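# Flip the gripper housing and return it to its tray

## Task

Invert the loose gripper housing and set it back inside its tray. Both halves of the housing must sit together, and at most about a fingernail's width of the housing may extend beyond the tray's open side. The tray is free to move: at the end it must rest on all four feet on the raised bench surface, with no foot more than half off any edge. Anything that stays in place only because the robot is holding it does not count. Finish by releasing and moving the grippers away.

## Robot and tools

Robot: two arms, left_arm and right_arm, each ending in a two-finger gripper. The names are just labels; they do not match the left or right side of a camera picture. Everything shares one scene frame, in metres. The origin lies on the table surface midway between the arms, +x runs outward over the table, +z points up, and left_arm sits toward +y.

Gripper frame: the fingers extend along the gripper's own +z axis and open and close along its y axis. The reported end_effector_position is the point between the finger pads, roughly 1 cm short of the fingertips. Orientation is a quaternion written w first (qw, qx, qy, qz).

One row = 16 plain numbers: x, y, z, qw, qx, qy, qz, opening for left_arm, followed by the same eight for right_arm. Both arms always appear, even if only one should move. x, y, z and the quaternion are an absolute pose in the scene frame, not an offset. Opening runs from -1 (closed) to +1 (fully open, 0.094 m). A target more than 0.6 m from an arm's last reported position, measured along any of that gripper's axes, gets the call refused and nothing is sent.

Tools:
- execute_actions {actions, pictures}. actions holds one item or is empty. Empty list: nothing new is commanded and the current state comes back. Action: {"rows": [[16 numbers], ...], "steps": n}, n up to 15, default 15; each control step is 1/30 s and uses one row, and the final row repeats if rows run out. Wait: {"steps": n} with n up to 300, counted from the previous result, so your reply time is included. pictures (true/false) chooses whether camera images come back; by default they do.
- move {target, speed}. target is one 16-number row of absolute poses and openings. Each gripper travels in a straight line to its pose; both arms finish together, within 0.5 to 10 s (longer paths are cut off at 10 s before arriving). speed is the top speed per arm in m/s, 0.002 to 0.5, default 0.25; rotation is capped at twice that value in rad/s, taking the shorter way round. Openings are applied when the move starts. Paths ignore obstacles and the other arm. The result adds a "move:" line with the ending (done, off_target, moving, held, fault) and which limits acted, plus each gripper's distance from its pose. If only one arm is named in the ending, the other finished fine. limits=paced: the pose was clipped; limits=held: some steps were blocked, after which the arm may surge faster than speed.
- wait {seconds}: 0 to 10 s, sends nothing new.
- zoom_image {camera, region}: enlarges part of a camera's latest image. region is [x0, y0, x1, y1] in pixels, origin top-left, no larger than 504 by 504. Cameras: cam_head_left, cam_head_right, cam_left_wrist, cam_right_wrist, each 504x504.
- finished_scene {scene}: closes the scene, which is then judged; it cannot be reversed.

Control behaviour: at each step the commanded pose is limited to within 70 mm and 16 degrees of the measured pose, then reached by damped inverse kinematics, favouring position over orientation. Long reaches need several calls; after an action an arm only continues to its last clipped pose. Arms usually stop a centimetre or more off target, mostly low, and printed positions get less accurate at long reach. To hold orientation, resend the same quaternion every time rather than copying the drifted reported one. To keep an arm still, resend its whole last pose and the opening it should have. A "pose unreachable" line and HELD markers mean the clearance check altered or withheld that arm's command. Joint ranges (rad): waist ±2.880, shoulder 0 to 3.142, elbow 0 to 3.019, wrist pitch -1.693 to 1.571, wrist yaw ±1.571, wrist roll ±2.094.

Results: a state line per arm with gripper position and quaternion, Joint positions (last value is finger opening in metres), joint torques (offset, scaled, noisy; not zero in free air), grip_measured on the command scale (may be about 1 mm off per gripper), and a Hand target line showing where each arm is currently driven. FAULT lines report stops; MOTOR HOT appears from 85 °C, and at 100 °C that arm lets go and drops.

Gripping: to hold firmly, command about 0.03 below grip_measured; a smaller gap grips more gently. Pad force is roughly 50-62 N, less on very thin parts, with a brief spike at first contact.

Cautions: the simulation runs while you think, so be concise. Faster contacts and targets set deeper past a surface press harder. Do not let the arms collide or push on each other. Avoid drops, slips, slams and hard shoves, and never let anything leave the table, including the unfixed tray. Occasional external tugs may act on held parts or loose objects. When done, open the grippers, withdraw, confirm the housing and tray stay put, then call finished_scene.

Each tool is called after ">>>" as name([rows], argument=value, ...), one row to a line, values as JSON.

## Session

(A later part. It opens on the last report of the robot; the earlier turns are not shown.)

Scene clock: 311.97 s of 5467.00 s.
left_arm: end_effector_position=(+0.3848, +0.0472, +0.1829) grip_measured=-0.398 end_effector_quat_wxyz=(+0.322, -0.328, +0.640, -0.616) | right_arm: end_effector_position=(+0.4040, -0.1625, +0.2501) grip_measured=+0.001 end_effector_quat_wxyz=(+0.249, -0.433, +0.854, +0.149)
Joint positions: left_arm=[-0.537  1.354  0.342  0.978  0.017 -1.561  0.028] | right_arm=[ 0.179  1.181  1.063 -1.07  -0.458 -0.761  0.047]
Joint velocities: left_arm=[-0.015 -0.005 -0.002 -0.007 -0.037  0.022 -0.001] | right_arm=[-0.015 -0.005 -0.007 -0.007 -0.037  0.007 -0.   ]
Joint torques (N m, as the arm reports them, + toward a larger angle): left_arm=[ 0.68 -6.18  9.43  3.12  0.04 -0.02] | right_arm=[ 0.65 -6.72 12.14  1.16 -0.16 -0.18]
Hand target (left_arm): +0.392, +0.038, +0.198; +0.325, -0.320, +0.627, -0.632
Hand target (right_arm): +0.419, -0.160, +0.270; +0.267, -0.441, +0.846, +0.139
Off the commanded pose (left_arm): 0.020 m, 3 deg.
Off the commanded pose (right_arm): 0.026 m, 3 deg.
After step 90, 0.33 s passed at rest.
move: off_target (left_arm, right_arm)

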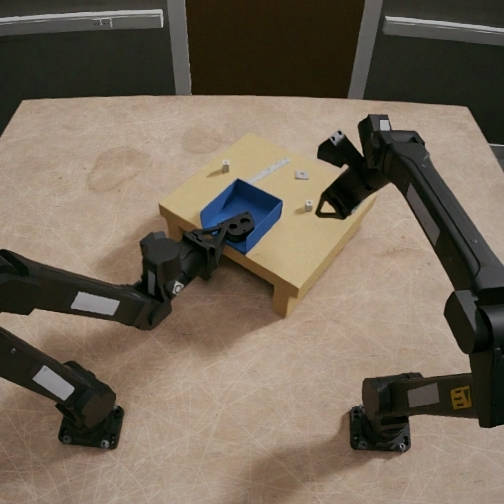

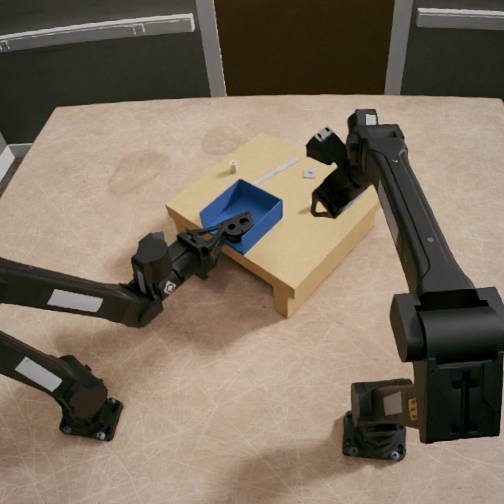

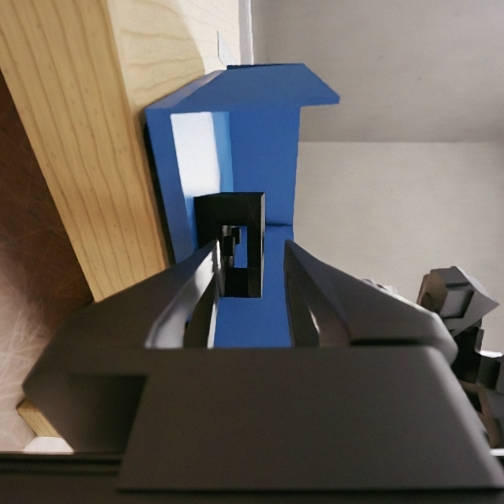

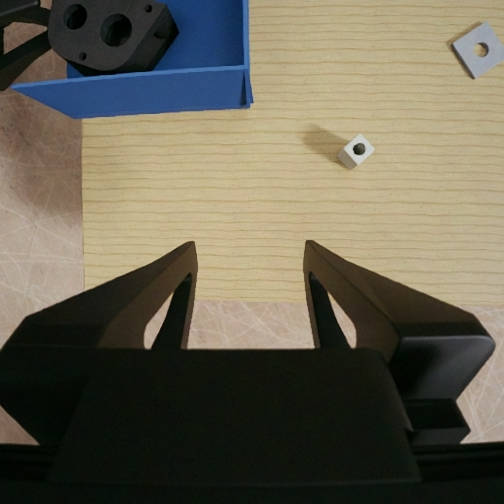

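>>> move(target=[0.33,0.086,0.20,0.325,-0.320,0.627,-0.632,-0.4,0.42,-0.16,0.27,0.267,-0.441,0.846,0.139,0], speed=0.06)

>>> zoom_image(camera="cam_left_wrist", region=[130,60,330,300])

Scene clock: 317.13 s of 5467.00 s.
left_arm: end_effector_position=(+0.3275, +0.0835, +0.2017) grip_measured=-0.398 end_effector_quat_wxyz=(+0.326, -0.315, +0.627, -0.634) | right_arm: end_effector_position=(+0.4040, -0.1625, +0.2501) grip_measured=+0.001 end_effector_quat_wxyz=(+0.249, -0.433, +0.854, +0.149)
Joint positions: left_arm=[-0.535  1.08   0.183  0.912  0.034 -1.561  0.028] | right_arm=[ 0.179  1.181  1.063 -1.07  -0.458 -0.761  0.047]
Joint velocities: left_arm=[-0.005 -0.024  0.007 -0.007 -0.022 -0.007 -0.001] | right_arm=[-0.005 -0.015  0.002  0.002 -0.051  0.051 -0.001]
Joint torques (N m, as the arm reports them, + toward a larger angle): left_arm=[ 2.02 -4.37  7.34  1.65  0.05 -0.02] | right_arm=[ 0.7  -6.64 12.16  1.14 -0.16 -0.18]
Hand target (left_arm): +0.329, +0.086, +0.201; +0.325, -0.320, +0.627, -0.632
Hand target (right_arm): +0.419, -0.160, +0.270; +0.267, -0.441, +0.846, +0.139
Off the commanded pose (left_arm): 0.004 m, 1 deg.
Off the commanded pose (right_arm): 0.026 m, 3 deg.
After step 90, 0.70 s passed at rest.
move: off_target (right_arm)

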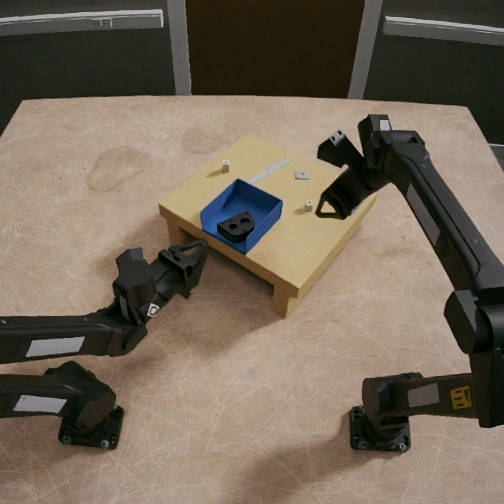

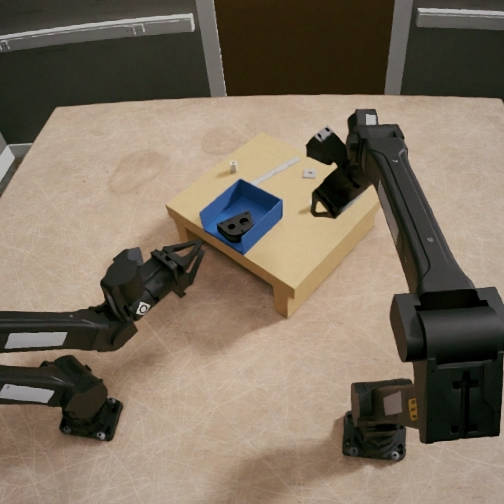

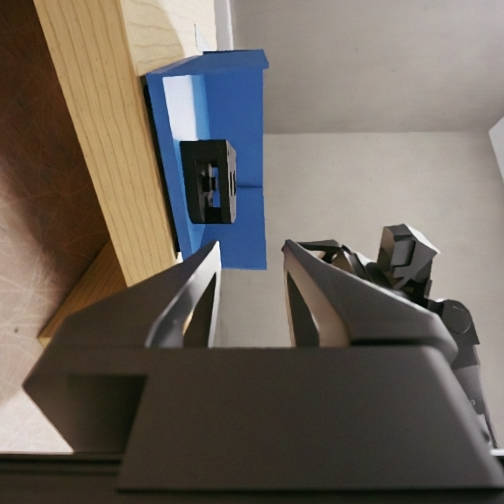

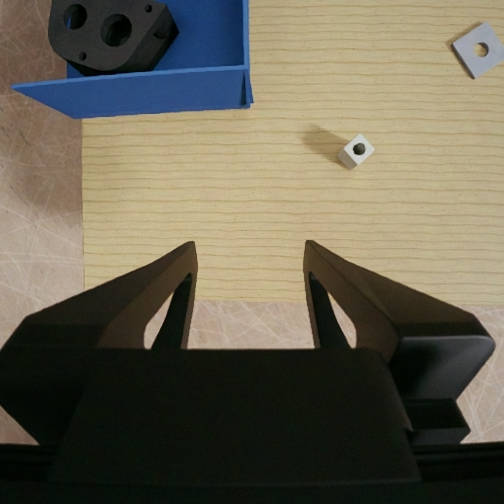

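Region (130, 60, 330, 300) of cam_left_wrist's 504x504 image, scaled by 2.100, with more detail than that image has.

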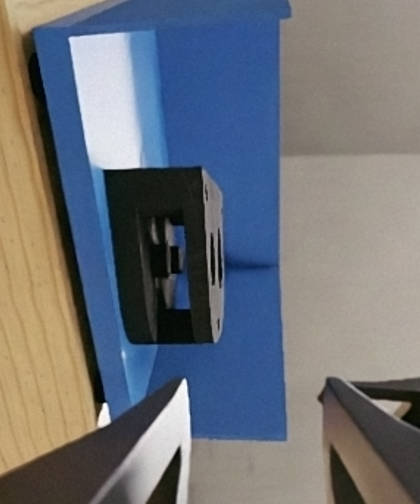

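Inside and seated. Move clear.

>>> move(target=[0.28,0.17,0.28,0.5,-0.1,0.75,-0.4,0.5,0.33,-0.25,0.3,0.267,-0.441,0.846,0.139,0])

>>> finished_scene(scene=1)

Scene clock: 321.80 s of 5467.00 s.
left_arm: end_effector_position=(+0.2745, +0.1704, +0.2518) grip_measured=+0.498 end_effector_quat_wxyz=(+0.487, -0.107, +0.770, -0.398) | right_arm: end_effector_position=(+0.3300, -0.2503, +0.2942) grip_measured=+0.001 end_effector_quat_wxyz=(+0.262, -0.439, +0.849, +0.137)
Joint positions: left_arm=[-0.318  0.273  0.287 -0.228  0.164 -0.787  0.07 ] | right_arm=[-0.115  0.996  1.054 -1.365 -0.546 -1.088  0.047]
Joint velocities: left_arm=[-0.015 -0.005 -0.007 -0.002  0.066  0.037  0.   ] | right_arm=[-0.005 -0.015 -0.002 -0.002 -0.007 -0.007 -0.   ]
Joint torques (N m, as the arm reports them, + toward a larger angle): left_arm=[ 2.16  1.4  14.89  1.94  0.04  0.12] | right_arm=[-0.23 -5.08  8.83  0.58 -0.54 -0.15]
Hand target (left_arm): +0.276, +0.172, +0.282; +0.506, -0.100, +0.757, -0.402
Hand target (right_arm): +0.329, -0.251, +0.299; +0.266, -0.442, +0.846, +0.135
Off the commanded pose (left_arm): 0.029 m, 3 deg.
Off the commanded pose (right_arm): 0.006 m, 1 deg.
move: off_target (left_arm)

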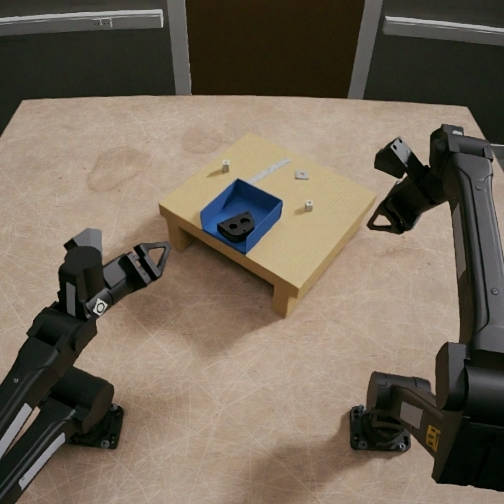

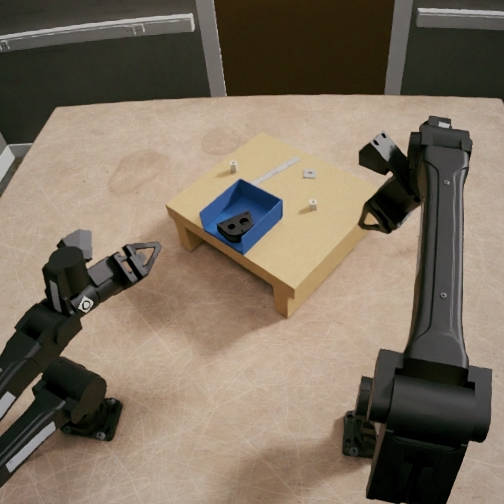

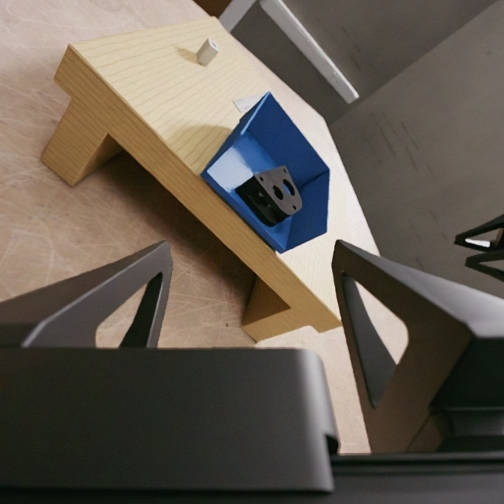

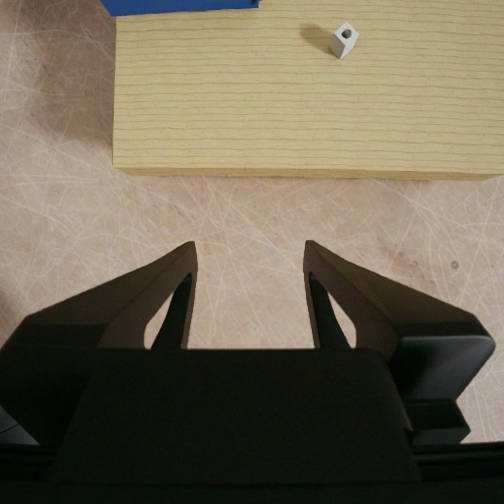

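The scene is finished: the task was done.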